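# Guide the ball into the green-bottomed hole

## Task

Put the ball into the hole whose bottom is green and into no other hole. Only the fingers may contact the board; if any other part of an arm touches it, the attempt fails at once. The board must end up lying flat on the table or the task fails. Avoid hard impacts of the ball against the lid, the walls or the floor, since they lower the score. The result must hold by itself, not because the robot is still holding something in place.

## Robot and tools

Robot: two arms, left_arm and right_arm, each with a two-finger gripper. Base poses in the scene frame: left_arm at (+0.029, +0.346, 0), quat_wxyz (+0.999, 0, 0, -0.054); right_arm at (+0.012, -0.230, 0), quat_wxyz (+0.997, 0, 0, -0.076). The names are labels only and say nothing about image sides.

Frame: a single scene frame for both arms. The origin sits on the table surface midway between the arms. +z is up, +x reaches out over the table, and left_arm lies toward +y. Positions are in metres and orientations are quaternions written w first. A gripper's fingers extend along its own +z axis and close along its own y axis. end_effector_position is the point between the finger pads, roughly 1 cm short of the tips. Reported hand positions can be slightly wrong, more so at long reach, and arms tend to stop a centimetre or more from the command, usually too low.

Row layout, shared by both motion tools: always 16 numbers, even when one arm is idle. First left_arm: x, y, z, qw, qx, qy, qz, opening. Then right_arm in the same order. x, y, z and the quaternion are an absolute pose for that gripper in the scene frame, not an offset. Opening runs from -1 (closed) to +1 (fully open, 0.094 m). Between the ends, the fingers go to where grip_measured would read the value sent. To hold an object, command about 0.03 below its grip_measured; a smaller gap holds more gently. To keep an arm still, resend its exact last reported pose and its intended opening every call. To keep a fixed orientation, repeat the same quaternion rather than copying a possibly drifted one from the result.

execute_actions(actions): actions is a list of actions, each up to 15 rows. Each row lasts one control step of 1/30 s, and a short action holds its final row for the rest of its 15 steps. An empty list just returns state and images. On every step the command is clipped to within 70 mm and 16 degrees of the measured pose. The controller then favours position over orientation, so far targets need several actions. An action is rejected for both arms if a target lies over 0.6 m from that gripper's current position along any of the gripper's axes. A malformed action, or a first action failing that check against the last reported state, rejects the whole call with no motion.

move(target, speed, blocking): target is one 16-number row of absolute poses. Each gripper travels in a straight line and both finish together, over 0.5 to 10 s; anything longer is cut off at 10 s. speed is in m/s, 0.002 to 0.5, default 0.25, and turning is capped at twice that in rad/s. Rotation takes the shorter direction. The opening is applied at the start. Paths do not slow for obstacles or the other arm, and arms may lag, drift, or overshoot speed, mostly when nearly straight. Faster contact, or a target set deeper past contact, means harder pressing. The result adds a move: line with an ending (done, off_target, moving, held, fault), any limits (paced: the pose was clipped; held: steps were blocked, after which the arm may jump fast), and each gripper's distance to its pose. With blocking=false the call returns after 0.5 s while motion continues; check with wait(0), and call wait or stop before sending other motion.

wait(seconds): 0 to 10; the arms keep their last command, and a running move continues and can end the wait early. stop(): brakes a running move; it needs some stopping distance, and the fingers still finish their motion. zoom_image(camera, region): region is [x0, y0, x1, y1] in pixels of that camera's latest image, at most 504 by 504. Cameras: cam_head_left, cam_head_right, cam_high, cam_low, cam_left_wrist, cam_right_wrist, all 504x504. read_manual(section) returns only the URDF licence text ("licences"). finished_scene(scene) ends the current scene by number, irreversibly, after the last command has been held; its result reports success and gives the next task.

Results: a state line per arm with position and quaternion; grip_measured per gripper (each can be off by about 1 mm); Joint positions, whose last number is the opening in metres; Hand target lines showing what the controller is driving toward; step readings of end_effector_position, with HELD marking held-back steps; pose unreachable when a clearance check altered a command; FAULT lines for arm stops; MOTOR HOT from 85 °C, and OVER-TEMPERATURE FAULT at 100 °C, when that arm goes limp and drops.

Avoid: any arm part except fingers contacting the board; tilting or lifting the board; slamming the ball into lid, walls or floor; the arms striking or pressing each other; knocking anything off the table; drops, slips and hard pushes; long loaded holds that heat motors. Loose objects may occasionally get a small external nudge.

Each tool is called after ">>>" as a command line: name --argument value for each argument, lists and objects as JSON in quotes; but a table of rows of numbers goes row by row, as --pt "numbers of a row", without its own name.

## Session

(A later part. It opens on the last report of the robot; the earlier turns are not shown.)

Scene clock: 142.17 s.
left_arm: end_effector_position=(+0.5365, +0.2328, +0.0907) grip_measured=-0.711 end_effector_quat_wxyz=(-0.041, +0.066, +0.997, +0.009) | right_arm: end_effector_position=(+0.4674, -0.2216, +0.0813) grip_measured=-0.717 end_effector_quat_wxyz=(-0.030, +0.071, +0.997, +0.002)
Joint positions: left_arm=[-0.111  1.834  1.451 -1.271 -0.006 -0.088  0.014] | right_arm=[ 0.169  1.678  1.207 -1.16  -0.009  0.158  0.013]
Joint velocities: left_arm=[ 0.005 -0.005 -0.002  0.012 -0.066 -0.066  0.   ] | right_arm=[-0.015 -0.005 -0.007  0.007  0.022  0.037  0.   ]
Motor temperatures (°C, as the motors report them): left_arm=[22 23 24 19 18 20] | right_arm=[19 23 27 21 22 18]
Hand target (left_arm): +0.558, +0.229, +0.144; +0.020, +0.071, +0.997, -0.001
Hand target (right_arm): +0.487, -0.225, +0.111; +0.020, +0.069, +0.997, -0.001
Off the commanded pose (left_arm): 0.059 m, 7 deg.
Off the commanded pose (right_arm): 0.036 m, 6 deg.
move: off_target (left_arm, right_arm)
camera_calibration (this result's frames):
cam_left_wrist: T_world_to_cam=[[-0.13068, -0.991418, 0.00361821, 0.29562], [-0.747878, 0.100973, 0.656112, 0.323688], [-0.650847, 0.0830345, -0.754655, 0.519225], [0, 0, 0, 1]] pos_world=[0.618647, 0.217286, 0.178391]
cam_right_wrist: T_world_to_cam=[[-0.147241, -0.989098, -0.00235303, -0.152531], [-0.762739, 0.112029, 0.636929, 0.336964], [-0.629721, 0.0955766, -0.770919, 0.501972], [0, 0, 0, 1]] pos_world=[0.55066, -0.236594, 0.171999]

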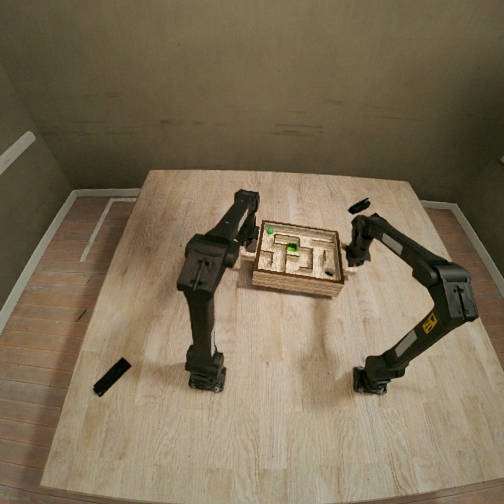

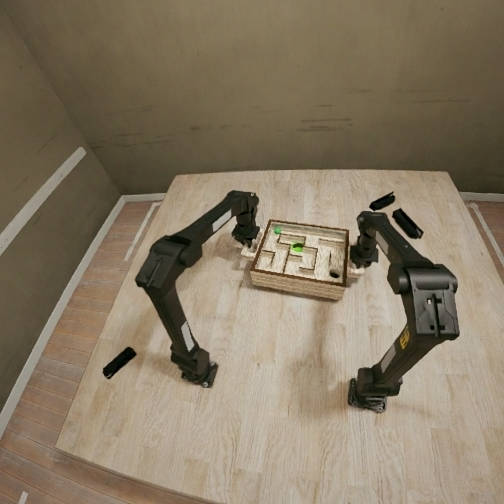

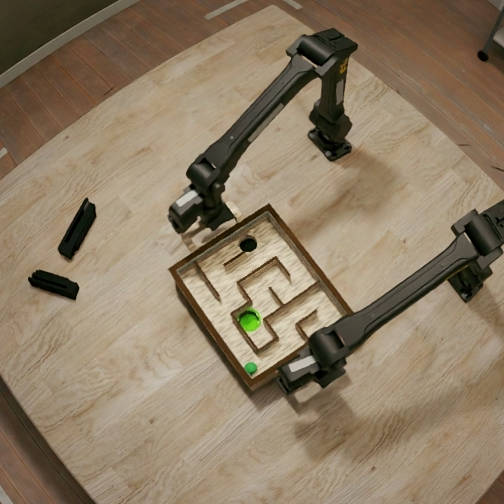

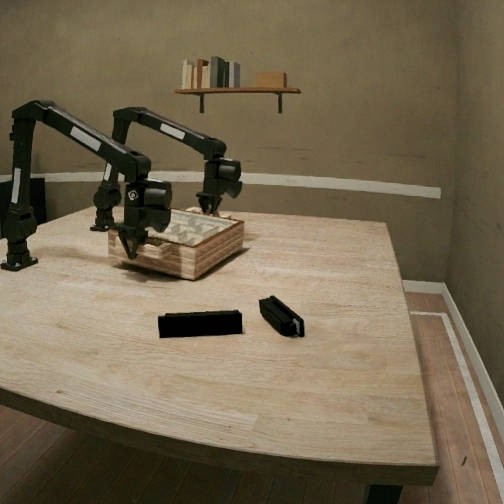

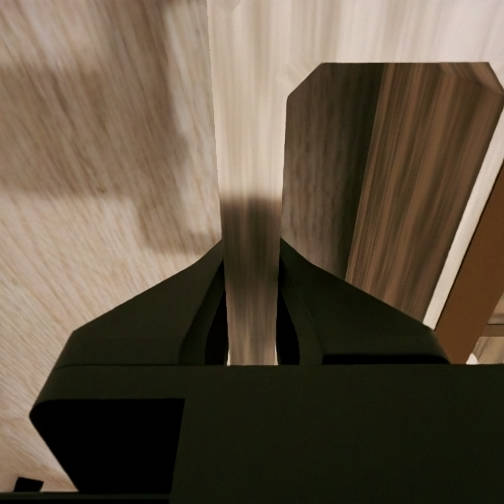

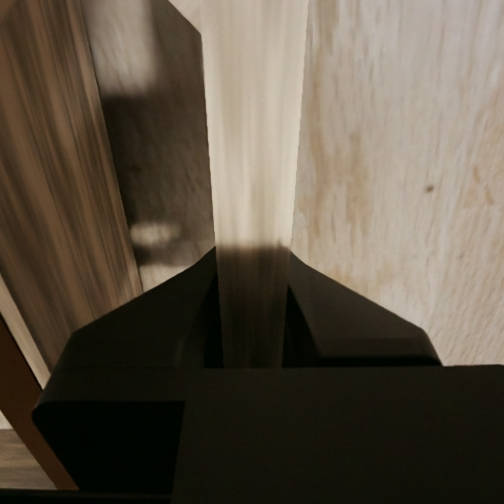

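>>> move --target '[0.555,0.228,0.15,0.03,0.07,0.997,-0.002,-0.75,0.487,-0.225,0.095,0.03,0.07,0.997,-0.002,-0.75]' --speed 0.03

>>> zoom_image --camera "cam_high" --region '[140, 200, 360, 420]'

Scene clock: 149.23 s.
left_arm: end_effector_position=(+0.5370, +0.2342, +0.0938) grip_measured=-0.711 end_effector_quat_wxyz=(-0.029, +0.063, +0.998, +0.012) | right_arm: end_effector_position=(+0.4717, -0.2204, +0.0723) grip_measured=-0.717 end_effector_quat_wxyz=(-0.013, +0.068, +0.998, +0.007)
Joint positions: left_arm=[-0.111  1.818  1.437 -1.251 -0.014 -0.094  0.014] | right_arm=[ 0.169  1.678  1.182 -1.099 -0.016  0.152  0.013]
Joint velocities: left_arm=[-0.005  0.015 -0.002 -0.017 -0.037  0.022  0.   ] | right_arm=[-0.024  0.005 -0.007 -0.012 -0.022  0.051 -0.   ]
Motor temperatures (°C, as the motors report them): left_arm=[22 23 24 19 18 20] | right_arm=[19 23 27 21 22 18]
Hand target (left_arm): +0.553, +0.229, +0.149; +0.030, +0.071, +0.997, -0.002
Hand target (right_arm): +0.486, -0.225, +0.096; +0.030, +0.070, +0.997, -0.002
Off the commanded pose (left_arm): 0.059 m, 7 deg.
Off the commanded pose (right_arm): 0.028 m, 5 deg.
move: off_target (left_arm, right_arm)
camera_calibration (this result's frames):
cam_left_wrist: T_world_to_cam=[[-0.125274, -0.992116, -0.00347517, 0.295027], [-0.763964, 0.0942297, 0.638342, 0.333744], [-0.632982, 0.0826228, -0.769745, 0.513627], [0, 0, 0, 1]] pos_world=[0.617044, 0.218815, 0.183344]
cam_right_wrist: T_world_to_cam=[[-0.141561, -0.989815, -0.0150244, -0.152616], [-0.785185, 0.103027, 0.610631, 0.356292], [-0.602864, 0.0982386, -0.791773, 0.486961], [0, 0, 0, 1]] pos_world=[0.551722, -0.235608, 0.165707]

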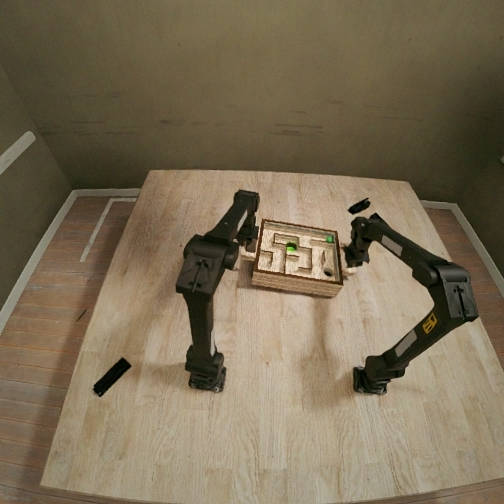

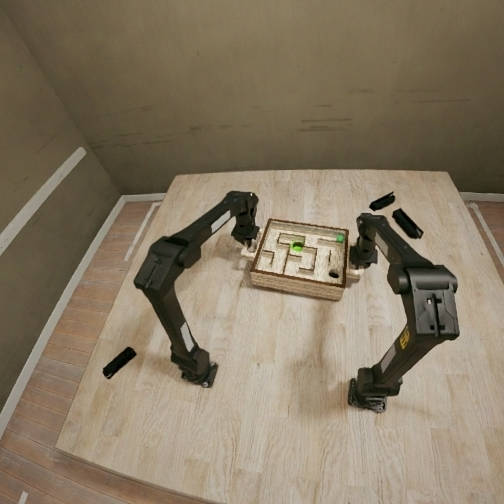

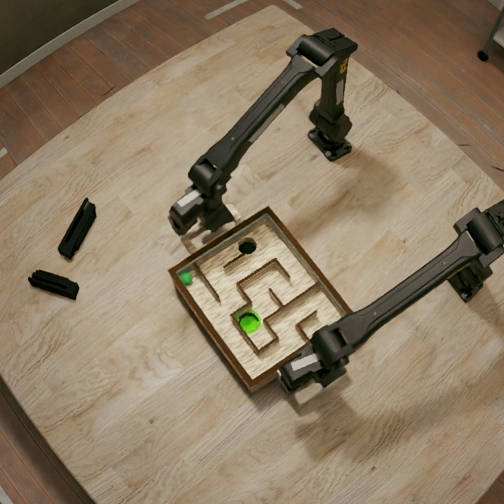

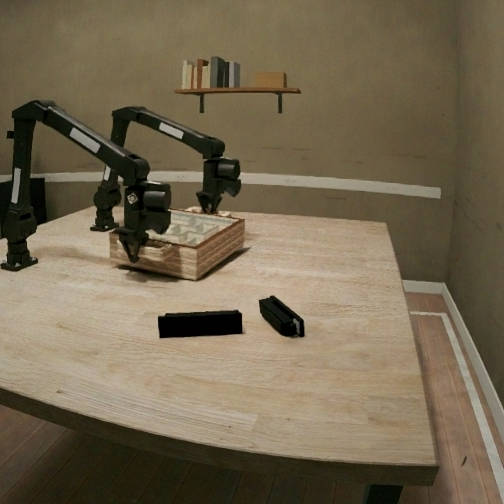

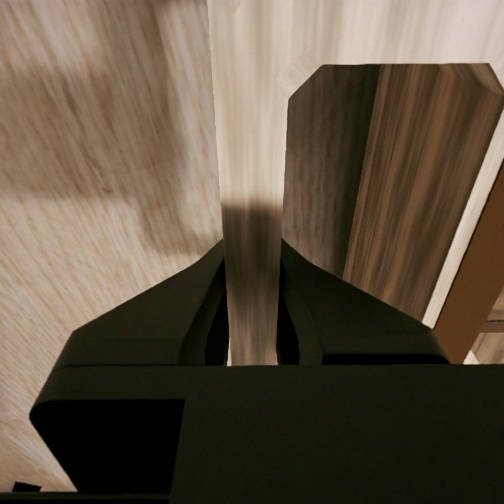

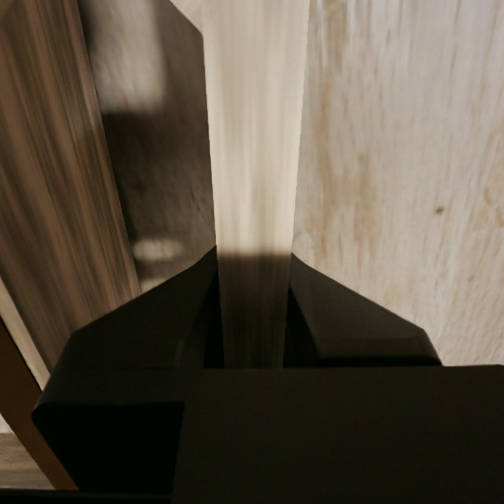

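Region (140, 200, 360, 420) of cam_high's 504x504 image, scaled by 2.291, with more detail than that image has.

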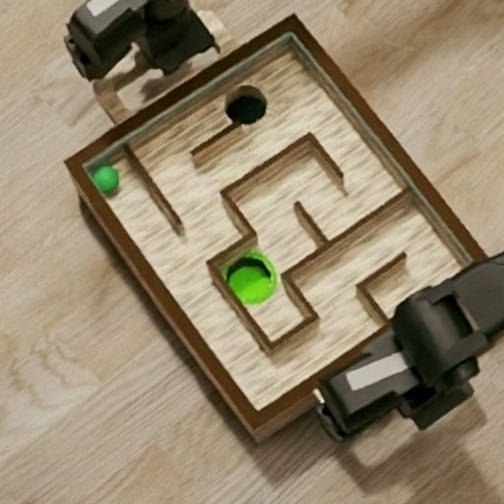

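>>> move --target '[0.555,0.228,0.14,0.1,0.07,0.9925,-0.007,-0.75,0.487,-0.225,0.11,0.1,0.07,0.9925,-0.007,-0.75]' --speed 0.03

>>> zoom_image --camera "cam_high" --region '[140, 200, 360, 420]'

Scene clock: 158.43 s.
left_arm: end_effector_position=(+0.5387, +0.2330, +0.0928) grip_measured=-0.711 end_effector_quat_wxyz=(+0.041, +0.064, +0.997, +0.001) | right_arm: end_effector_position=(+0.4735, -0.2223, +0.0793) grip_measured=-0.717 end_effector_quat_wxyz=(+0.055, +0.070, +0.996, -0.000)
Joint positions: left_arm=[-0.113  1.74   1.324 -1.074 -0.014 -0.092  0.014] | right_arm=[ 0.175  1.598  1.096 -0.96   0.011  0.163  0.013]
Joint velocities: left_arm=[ 0.005 -0.005  0.007 -0.002 -0.022  0.066 -0.001] | right_arm=[ 0.005 -0.005 -0.017  0.002 -0.007 -0.007 -0.001]
Motor temperatures (°C, as the motors report them): left_arm=[22 23 24 19 18 20] | right_arm=[19 23 27 21 22 18]
Hand target (left_arm): +0.554, +0.228, +0.139; +0.100, +0.071, +0.992, -0.007
Hand target (right_arm): +0.485, -0.225, +0.110; +0.100, +0.069, +0.993, -0.006
Off the commanded pose (left_arm): 0.050 m, 7 deg.
Off the commanded pose (right_arm): 0.034 m, 5 deg.
move: off_target (left_arm, right_arm)
camera_calibration (this result's frames):
cam_left_wrist: T_world_to_cam=[[-0.129116, -0.991582, 0.00970873, 0.294764], [-0.844172, 0.115048, 0.523581, 0.384851], [-0.520291, 0.0594071, -0.85192, 0.466433], [0, 0, 0, 1]] pos_world=[0.605621, 0.220297, 0.193001]
cam_right_wrist: T_world_to_cam=[[-0.1455, -0.989299, -0.0108736, -0.152503], [-0.858899, 0.120851, 0.497683, 0.401407], [-0.491043, 0.0817519, -0.867291, 0.443217], [0, 0, 0, 1]] pos_world=[0.540218, -0.235616, 0.182966]

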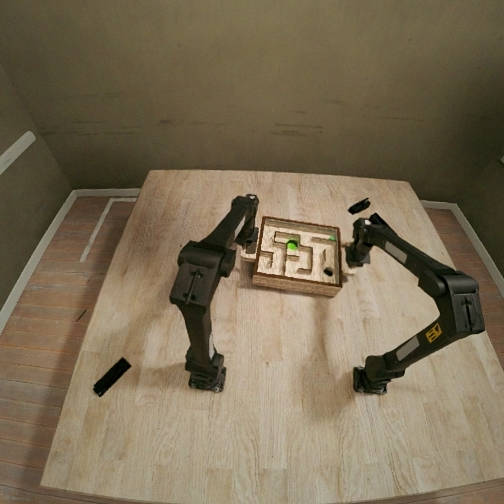

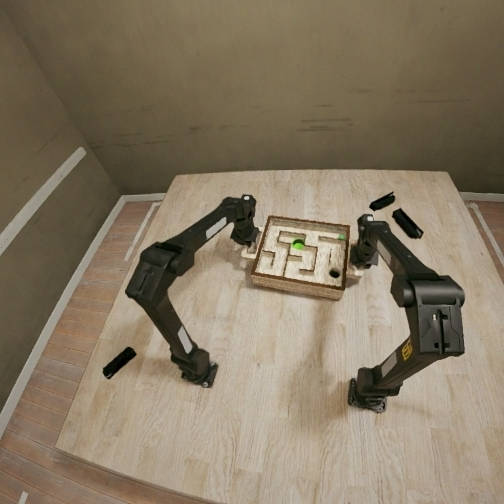

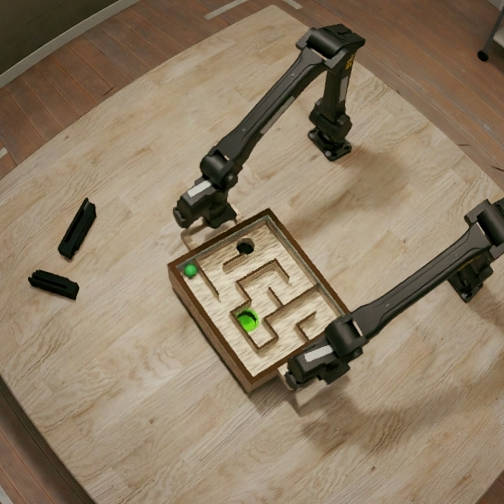

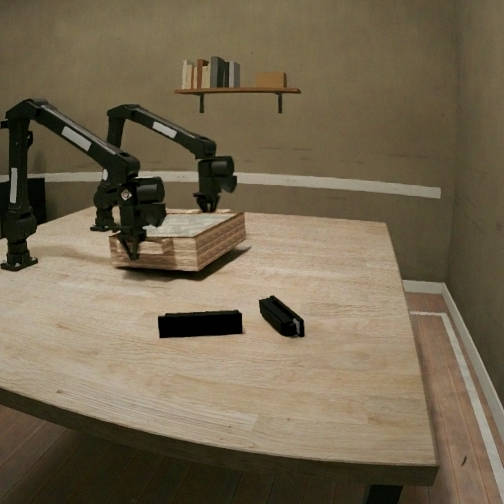

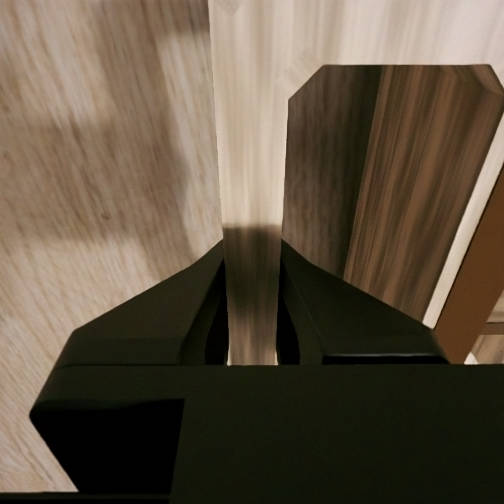

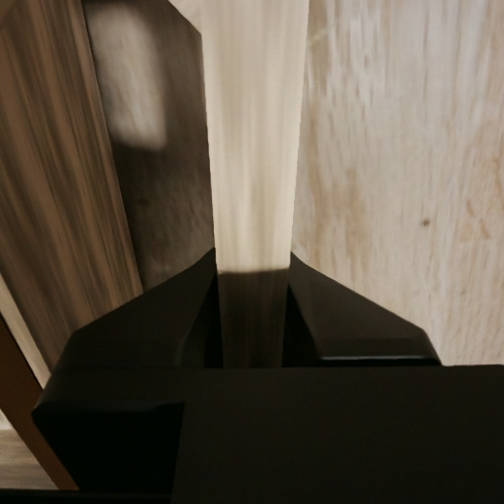

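Region (140, 200, 360, 420) of cam_high's 504x504 image, scaled by 2.291, with more detail than that image has.

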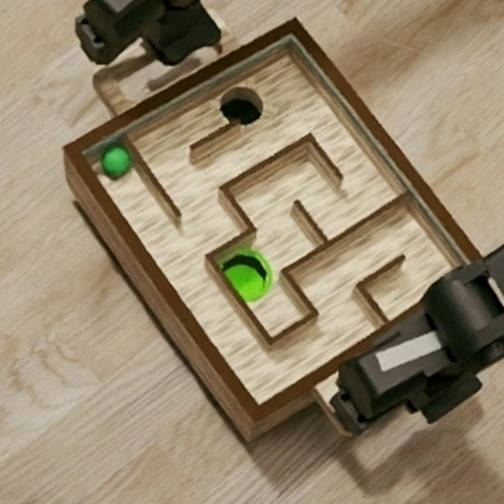

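>>> move --target '[0.555,0.228,0.12,0.12,0.07,0.9903,-0.008,-0.75,0.487,-0.225,0.122,0.12,0.07,0.9903,-0.008,-0.75]' --speed 0.008

>>> zoom_image --camera "cam_high" --region '[140, 200, 360, 420]'

Scene clock: 173.77 s.
left_arm: end_effector_position=(+0.5362, +0.2312, +0.0802) grip_measured=-0.711 end_effector_quat_wxyz=(+0.062, +0.065, +0.996, -0.006) | right_arm: end_effector_position=(+0.4700, -0.2243, +0.0824) grip_measured=-0.717 end_effector_quat_wxyz=(+0.067, +0.071, +0.995, -0.008)
Joint positions: left_arm=[-0.115  1.725  1.264 -0.985 -0.007 -0.092  0.014] | right_arm=[ 0.177  1.573  1.073 -0.939  0.029  0.165  0.013]
Joint velocities: left_arm=[-0.015  0.005  0.002 -0.007  0.007 -0.022  0.   ] | right_arm=[ 0.005 -0.005  0.002 -0.007  0.022 -0.007 -0.001]
Motor temperatures (°C, as the motors report them): left_arm=[22 23 23 19 18 20] | right_arm=[19 24 27 21 22 18]
Hand target (left_arm): +0.554, +0.228, +0.120; +0.119, +0.070, +0.990, -0.008
Hand target (right_arm): +0.485, -0.225, +0.122; +0.120, +0.069, +0.990, -0.008
Off the commanded pose (left_arm): 0.044 m, 7 deg.
Off the commanded pose (right_arm): 0.043 m, 6 deg.
move: off_target (left_arm, right_arm; path cut at 10 s)
camera_calibration (this result's frames):
cam_left_wrist: T_world_to_cam=[[-0.132411, -0.990968, 0.0212255, 0.293484], [-0.864434, 0.125929, 0.48672, 0.400828], [-0.484997, 0.0460988, -0.8733, 0.440373], [0, 0, 0, 1]] pos_world=[0.598929, 0.220056, 0.183257]
cam_right_wrist: T_world_to_cam=[[-0.147197, -0.989103, 0.00286979, -0.155243], [-0.870033, 0.130857, 0.475309, 0.406481], [-0.470505, 0.0674674, -0.879814, 0.432523], [0, 0, 0, 1]] pos_world=[0.534305, -0.235923, 0.187782]

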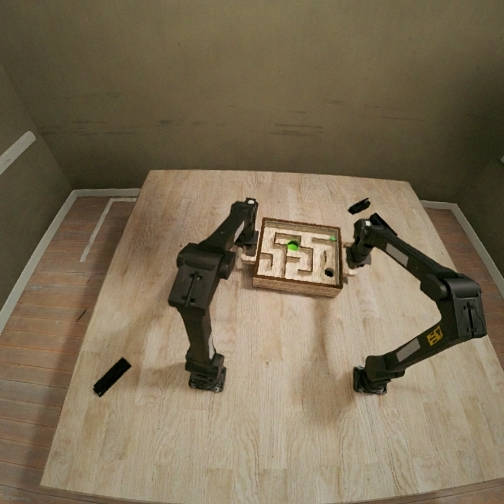

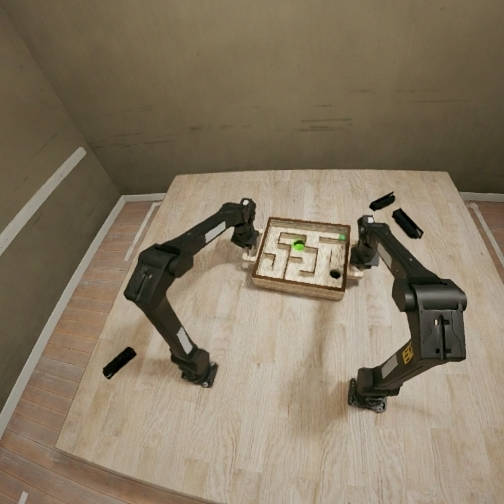

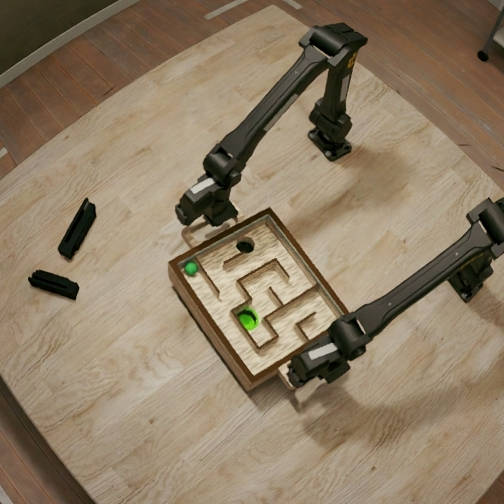

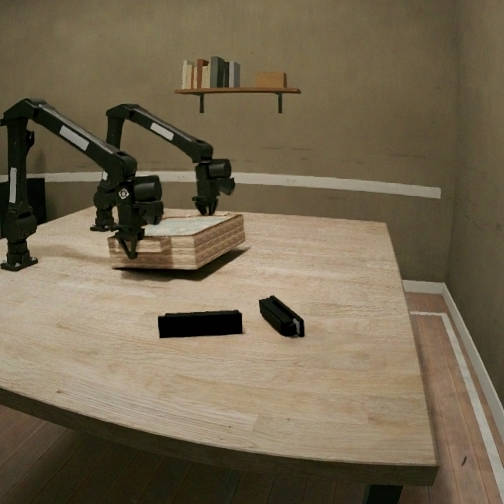

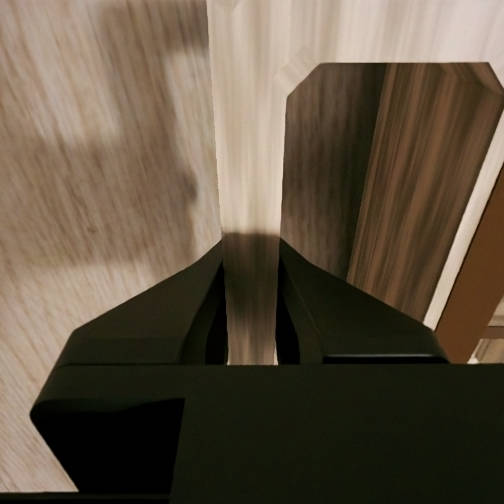

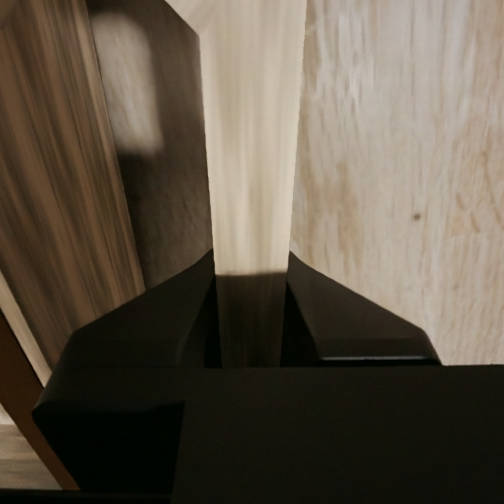

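Region (140, 200, 360, 420) of cam_high's 504x504 image, scaled by 2.291, with more detail than that image has.

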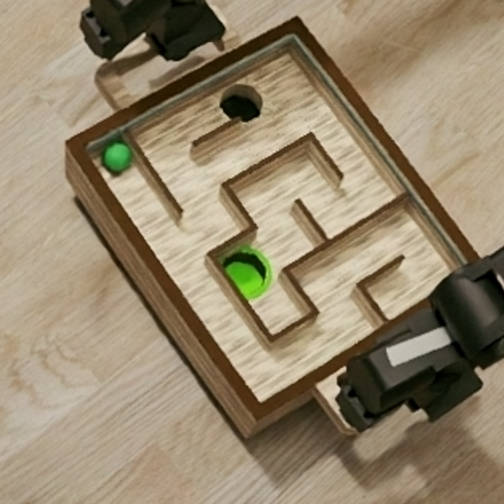

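>>> move --target '[0.555,0.228,0.12,0.12,0.07,0.9903,-0.008,-0.75,0.487,-0.225,0.142,0.12,0.07,0.9903,-0.008,-0.75]' --speed 0.01

>>> zoom_image --camera "cam_high" --region '[140, 200, 360, 420]'

Scene clock: 185.50 s.
left_arm: end_effector_position=(+0.5302, +0.2298, +0.0784) grip_measured=-0.711 end_effector_quat_wxyz=(+0.058, +0.070, +0.996, -0.009) | right_arm: end_effector_position=(+0.4575, -0.2249, +0.0851) grip_measured=-0.717 end_effector_quat_wxyz=(+0.059, +0.076, +0.995, -0.009)
Joint positions: left_arm=[-0.118  1.718  1.25  -0.985  0.    -0.085  0.014] | right_arm=[ 0.177  1.548  1.054 -0.961  0.03   0.176  0.013]
Joint velocities: left_arm=[ 0.005 -0.015  0.002 -0.002 -0.051  0.022 -0.   ] | right_arm=[ 0.005 -0.005 -0.022 -0.012 -0.066 -0.007 -0.001]
Motor temperatures (°C, as the motors report them): left_arm=[22 23 23 19 18 20] | right_arm=[19 24 28 21 22 18]
Hand target (left_arm): +0.554, +0.228, +0.120; +0.120, +0.070, +0.990, -0.008
Hand target (right_arm): +0.483, -0.225, +0.142; +0.120, +0.070, +0.990, -0.008
Off the commanded pose (left_arm): 0.048 m, 7 deg.
Off the commanded pose (right_arm): 0.064 m, 7 deg.
move: off_target (left_arm, right_arm)
camera_calibration (this result's frames):
cam_left_wrist: T_world_to_cam=[[-0.142798, -0.989395, 0.0265633, 0.296011], [-0.858898, 0.137211, 0.493423, 0.390679], [-0.491835, 0.0476449, -0.869384, 0.438895], [0, 0, 0, 1]] pos_world=[0.593688, 0.218356, 0.180935]
cam_right_wrist: T_world_to_cam=[[-0.158154, -0.987396, 0.00600638, -0.152539], [-0.860396, 0.140791, 0.489791, 0.390949], [-0.484464, 0.0722945, -0.871819, 0.435848], [0, 0, 0, 1]] pos_world=[0.523399, -0.237169, 0.189413]

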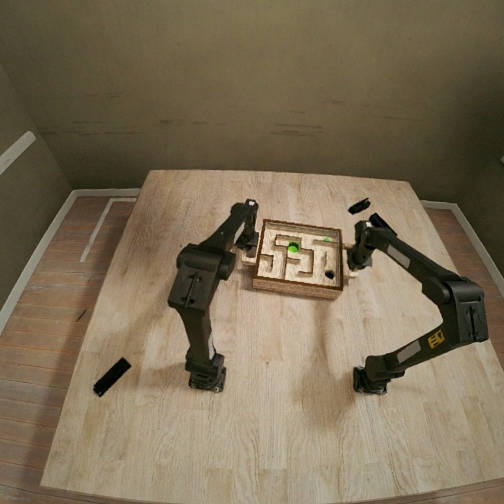

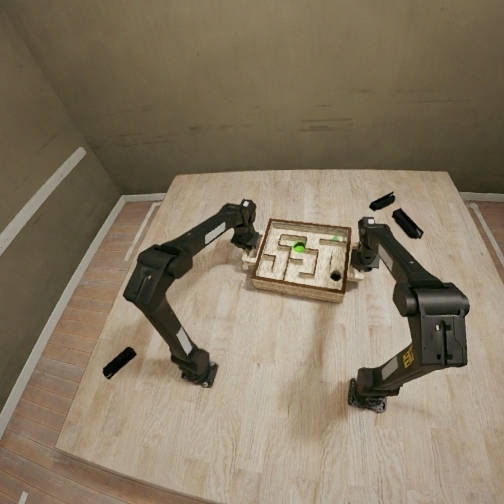

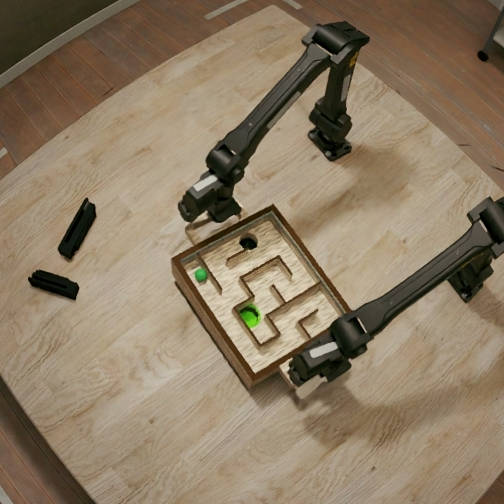

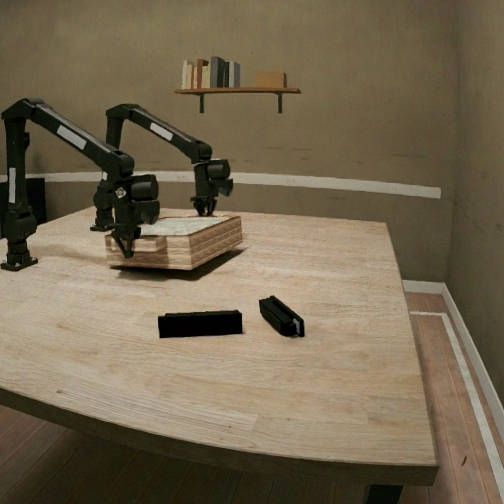

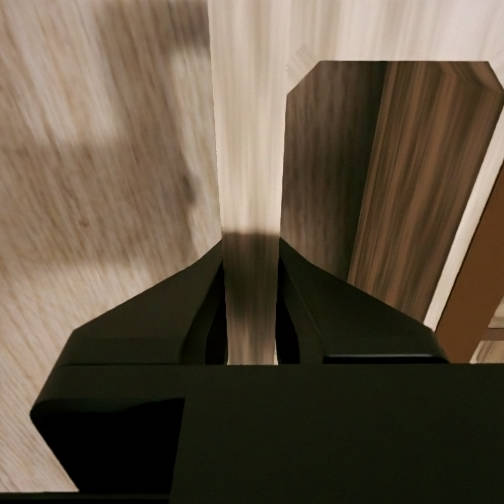

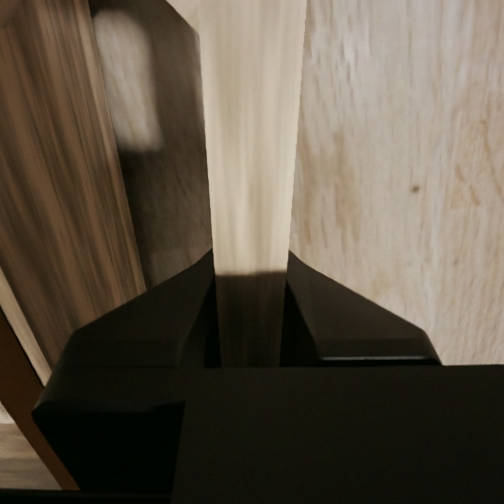

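Region (140, 200, 360, 420) of cam_high's 504x504 image, scaled by 2.291, with more detail than that image has.

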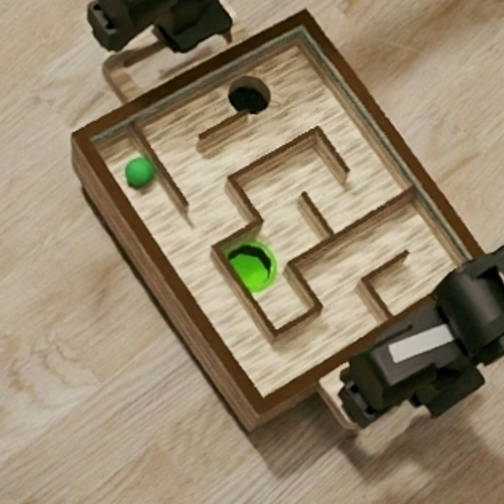

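Rolling slowly.

>>> wait --seconds 2

>>> zoom_image --camera "cam_high" --region '[140, 200, 360, 420]'

Scene clock: 189.30 s.
left_arm: end_effector_position=(+0.5302, +0.2298, +0.0784) grip_measured=-0.711 end_effector_quat_wxyz=(+0.058, +0.070, +0.996, -0.009) | right_arm: end_effector_position=(+0.4575, -0.2249, +0.0851) grip_measured=-0.717 end_effector_quat_wxyz=(+0.059, +0.076, +0.995, -0.009)
Joint positions: left_arm=[-0.118  1.718  1.25  -0.985  0.    -0.085  0.014] | right_arm=[ 0.177  1.548  1.054 -0.961  0.03   0.176  0.013]
Joint velocities: left_arm=[ 0.005 -0.005 -0.002 -0.007 -0.037 -0.007  0.001] | right_arm=[ 0.005  0.005 -0.002 -0.002 -0.007  0.007  0.002]
Motor temperatures (°C, as the motors report them): left_arm=[22 23 23 19 18 20] | right_arm=[19 24 29 21 22 18]
Hand target (left_arm): +0.554, +0.228, +0.120; +0.120, +0.070, +0.990, -0.008
Hand target (right_arm): +0.483, -0.225, +0.142; +0.120, +0.070, +0.990, -0.008
Off the commanded pose (left_arm): 0.048 m, 7 deg.
Off the commanded pose (right_arm): 0.064 m, 7 deg.
wait: 2.00 s; at rest from the start
camera_calibration (this result's frames):
cam_left_wrist: T_world_to_cam=[[-0.142798, -0.989395, 0.0265633, 0.296011], [-0.858898, 0.137211, 0.493423, 0.390679], [-0.491835, 0.0476449, -0.869384, 0.438895], [0, 0, 0, 1]] pos_world=[0.593688, 0.218356, 0.180935]
cam_right_wrist: T_world_to_cam=[[-0.158154, -0.987396, 0.00600638, -0.152539], [-0.860396, 0.140791, 0.489791, 0.390949], [-0.484464, 0.0722945, -0.871819, 0.435848], [0, 0, 0, 1]] pos_world=[0.523399, -0.237169, 0.189413]

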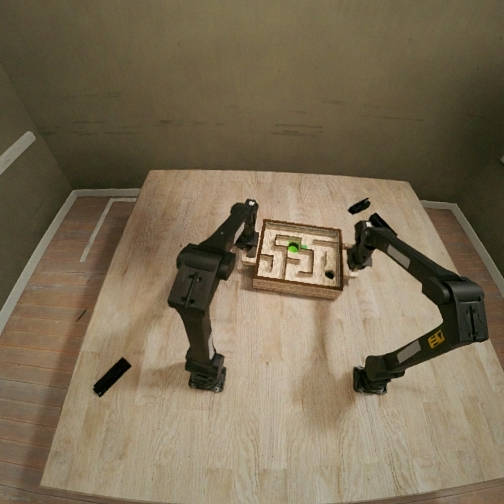

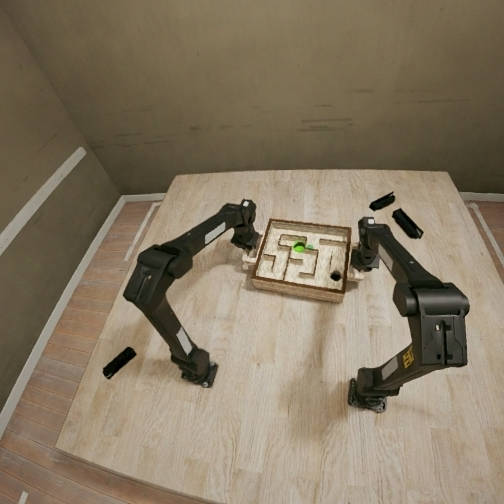

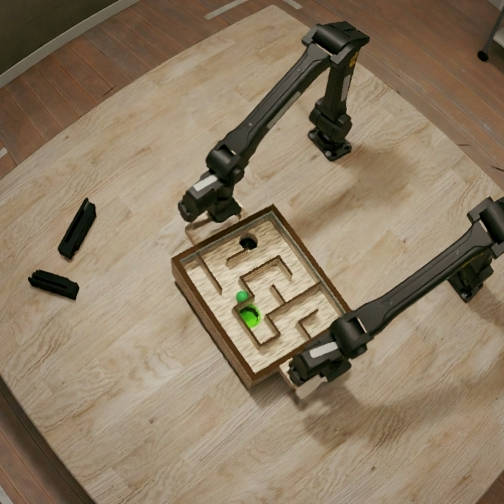

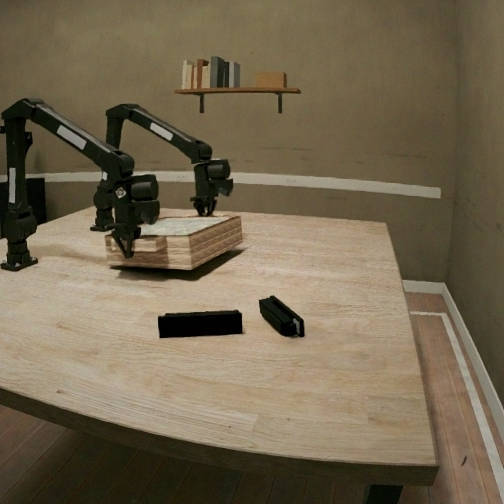

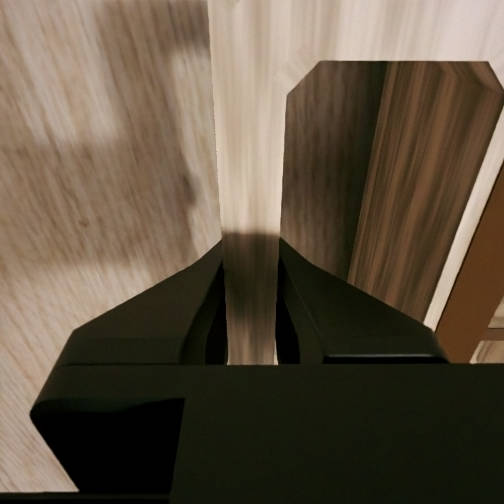

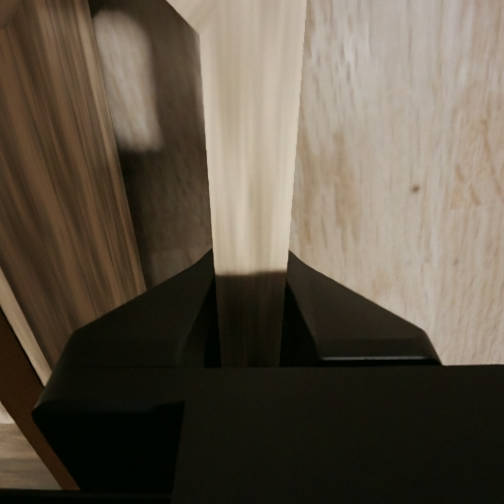

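Region (140, 200, 360, 420) of cam_high's 504x504 image, scaled by 2.291, with more detail than that image has.

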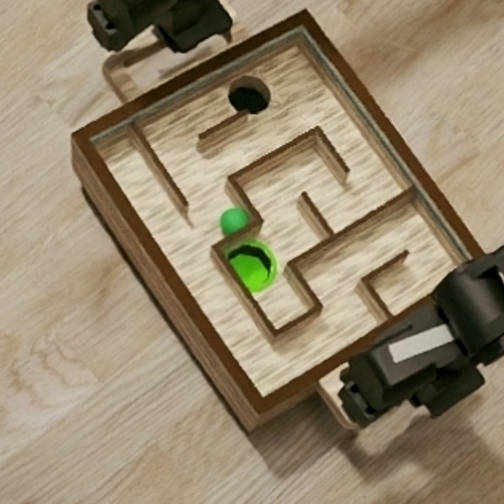

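>>> execute_actions --actions '[[[0.555,0.228,0.14,0.11,0.07,0.9914,-0.008,-0.75,0.487,-0.225,0.115,0.11,0.07,0.9914,-0.008,-0.75]],[[0.555,0.228,0.14,0.11,0.07,0.9914,-0.008,-0.75,0.487,-0.225,0.115,0.11,0.07,0.9914,-0.008,-0.75]],[[0.555,0.228,0.115,0.11,0.07,0.9914,-0.008,-0.75,0.487,-0.225,0.142,0.11,0.07,0.9914,-0.008,-0.75]],[[0.555,0.228,0.115,0.11,0.07,0.9914,-0.008,-0.75,0.487,-0.225,0.142,0.11,0.07,0.9914,-0.008,-0.75]]]'

>>> zoom_image --camera "cam_high" --region '[140, 200, 360, 420]'

Scene clock: 206.03 s.
left_arm: end_effector_position=(+0.5272, +0.2306, +0.0841) grip_measured=-0.711 end_effector_quat_wxyz=(+0.056, +0.070, +0.996, -0.007) | right_arm: end_effector_position=(+0.4552, -0.2240, +0.0874) grip_measured=-0.717 end_effector_quat_wxyz=(+0.051, +0.075, +0.996, -0.009)
Joint positions: left_arm=[-0.119  1.706  1.25  -1.001 -0.003 -0.087  0.014] | right_arm=[ 0.178  1.548  1.061 -0.983  0.028  0.175  0.013]
Joint velocities: left_arm=[-0.005 -0.015 -0.017 -0.007 -0.037 -0.007  0.001] | right_arm=[-0.005 -0.015  0.012 -0.007 -0.007 -0.007  0.001]
Motor temperatures (°C, as the motors report them): left_arm=[22 23 24 19 19 20] | right_arm=[19 24 30 21 22 18]
Hand target (left_arm): +0.554, +0.228, +0.116; +0.110, +0.070, +0.991, -0.008
Hand target (right_arm): +0.482, -0.225, +0.142; +0.110, +0.070, +0.991, -0.008
Off the commanded pose (left_arm): 0.042 m, 6 deg.
Off the commanded pose (right_arm): 0.063 m, 7 deg.
Step readings (end_effector_position; steps 1 to 15: 1st action; 16 to 30: 2nd action; 31 to 45: 3rd action; 46 to 60: 4th action):
0: left_arm (+0.5302, +0.2298, +0.0784) | right_arm (+0.4575, -0.2249, +0.0851)
1: left_arm (+0.5292, +0.2299, +0.0783) | right_arm (+0.4579, -0.2249, +0.0852)
2: left_arm (+0.5278, +0.2303, +0.0787) | right_arm (+0.4584, -0.2249, +0.0852)
4: left_arm (+0.5261, +0.2308, +0.0801) | right_arm (+0.4585, -0.2243, +0.0852)
8: left_arm (+0.5258, +0.2313, +0.0836) | right_arm (+0.4585, -0.2239, +0.0852)
15: left_arm (+0.5253, +0.2315, +0.0839) | right_arm (+0.4585, -0.2239, +0.0852)
16: left_arm (+0.5253, +0.2315, +0.0839) | right_arm (+0.4585, -0.2239, +0.0852)
17: left_arm (+0.5253, +0.2315, +0.0839) | right_arm (+0.4585, -0.2239, +0.0852)
19: left_arm (+0.5253, +0.2315, +0.0839) | right_arm (+0.4585, -0.2239, +0.0852)
23: left_arm (+0.5253, +0.2315, +0.0839) | right_arm (+0.4585, -0.2239, +0.0852)
30: left_arm (+0.5253, +0.2315, +0.0839) | right_arm (+0.4585, -0.2239, +0.0852)
31: left_arm (+0.5261, +0.2313, +0.0840) | right_arm (+0.4573, -0.2238, +0.0852)
32: left_arm (+0.5269, +0.2311, +0.0841) | right_arm (+0.4559, -0.2239, +0.0855)
34: left_arm (+0.5270, +0.2307, +0.0841) | right_arm (+0.4552, -0.2239, +0.0866)
38: left_arm (+0.5272, +0.2306, +0.0841) | right_arm (+0.4553, -0.2240, +0.0875)
45: left_arm (+0.5272, +0.2306, +0.0841) | right_arm (+0.4552, -0.2240, +0.0874)
46: left_arm (+0.5272, +0.2306, +0.0841) | right_arm (+0.4552, -0.2240, +0.0874)
47: left_arm (+0.5272, +0.2306, +0.0841) | right_arm (+0.4552, -0.2240, +0.0874)
49: left_arm (+0.5272, +0.2306, +0.0841) | right_arm (+0.4552, -0.2240, +0.0874)
53: left_arm (+0.5272, +0.2306, +0.0841) | right_arm (+0.4552, -0.2240, +0.0874)
60: end_effector_position above
camera_calibration (this result's frames):
cam_left_wrist: T_world_to_cam=[[-0.141272, -0.989692, 0.023506, 0.295779], [-0.857943, 0.134244, 0.495896, 0.385051], [-0.49394, 0.0498896, -0.868064, 0.442805], [0, 0, 0, 1]] pos_world=[0.590856, 0.218948, 0.186485]
cam_right_wrist: T_world_to_cam=[[-0.155902, -0.987754, 0.00612633, -0.153129], [-0.853467, 0.137824, 0.502592, 0.382797], [-0.497281, 0.0731265, -0.864502, 0.442096], [0, 0, 0, 1]] pos_world=[0.522677, -0.236341, 0.190741]

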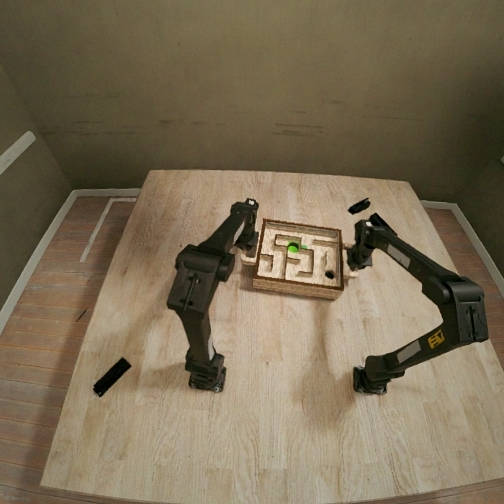

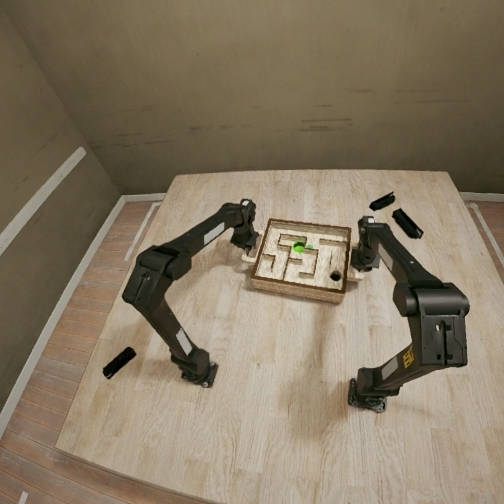

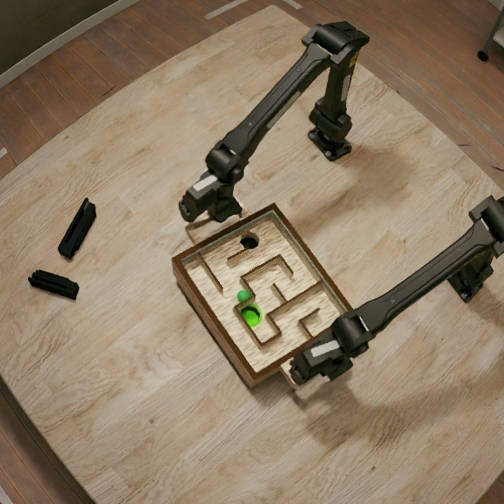

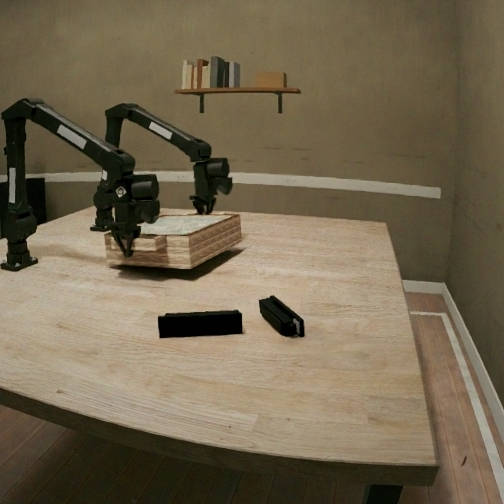

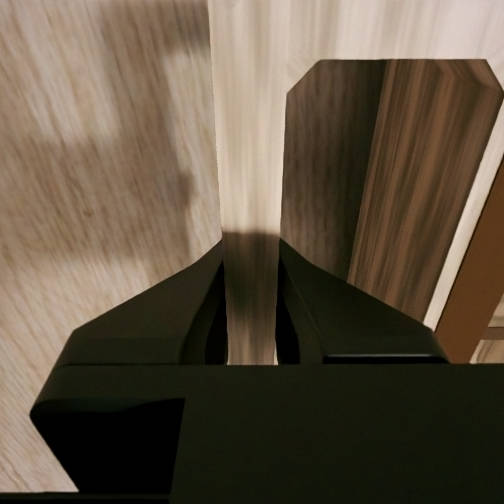

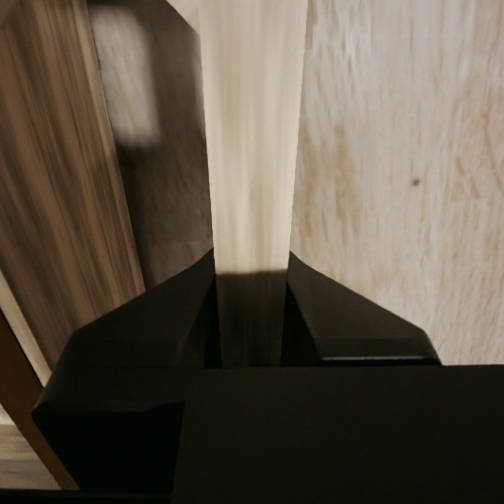

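Region (140, 200, 360, 420) of cam_high's 504x504 image, scaled by 2.291, with more detail than that image has.

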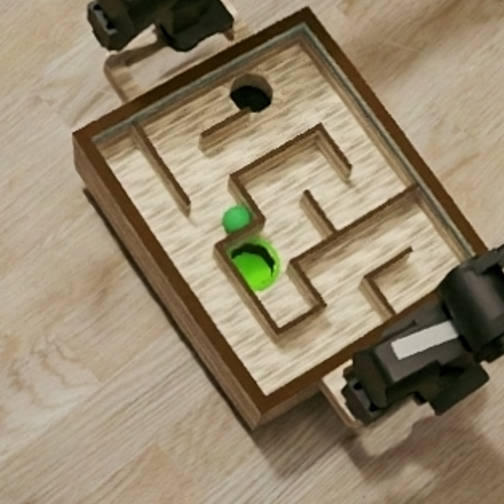

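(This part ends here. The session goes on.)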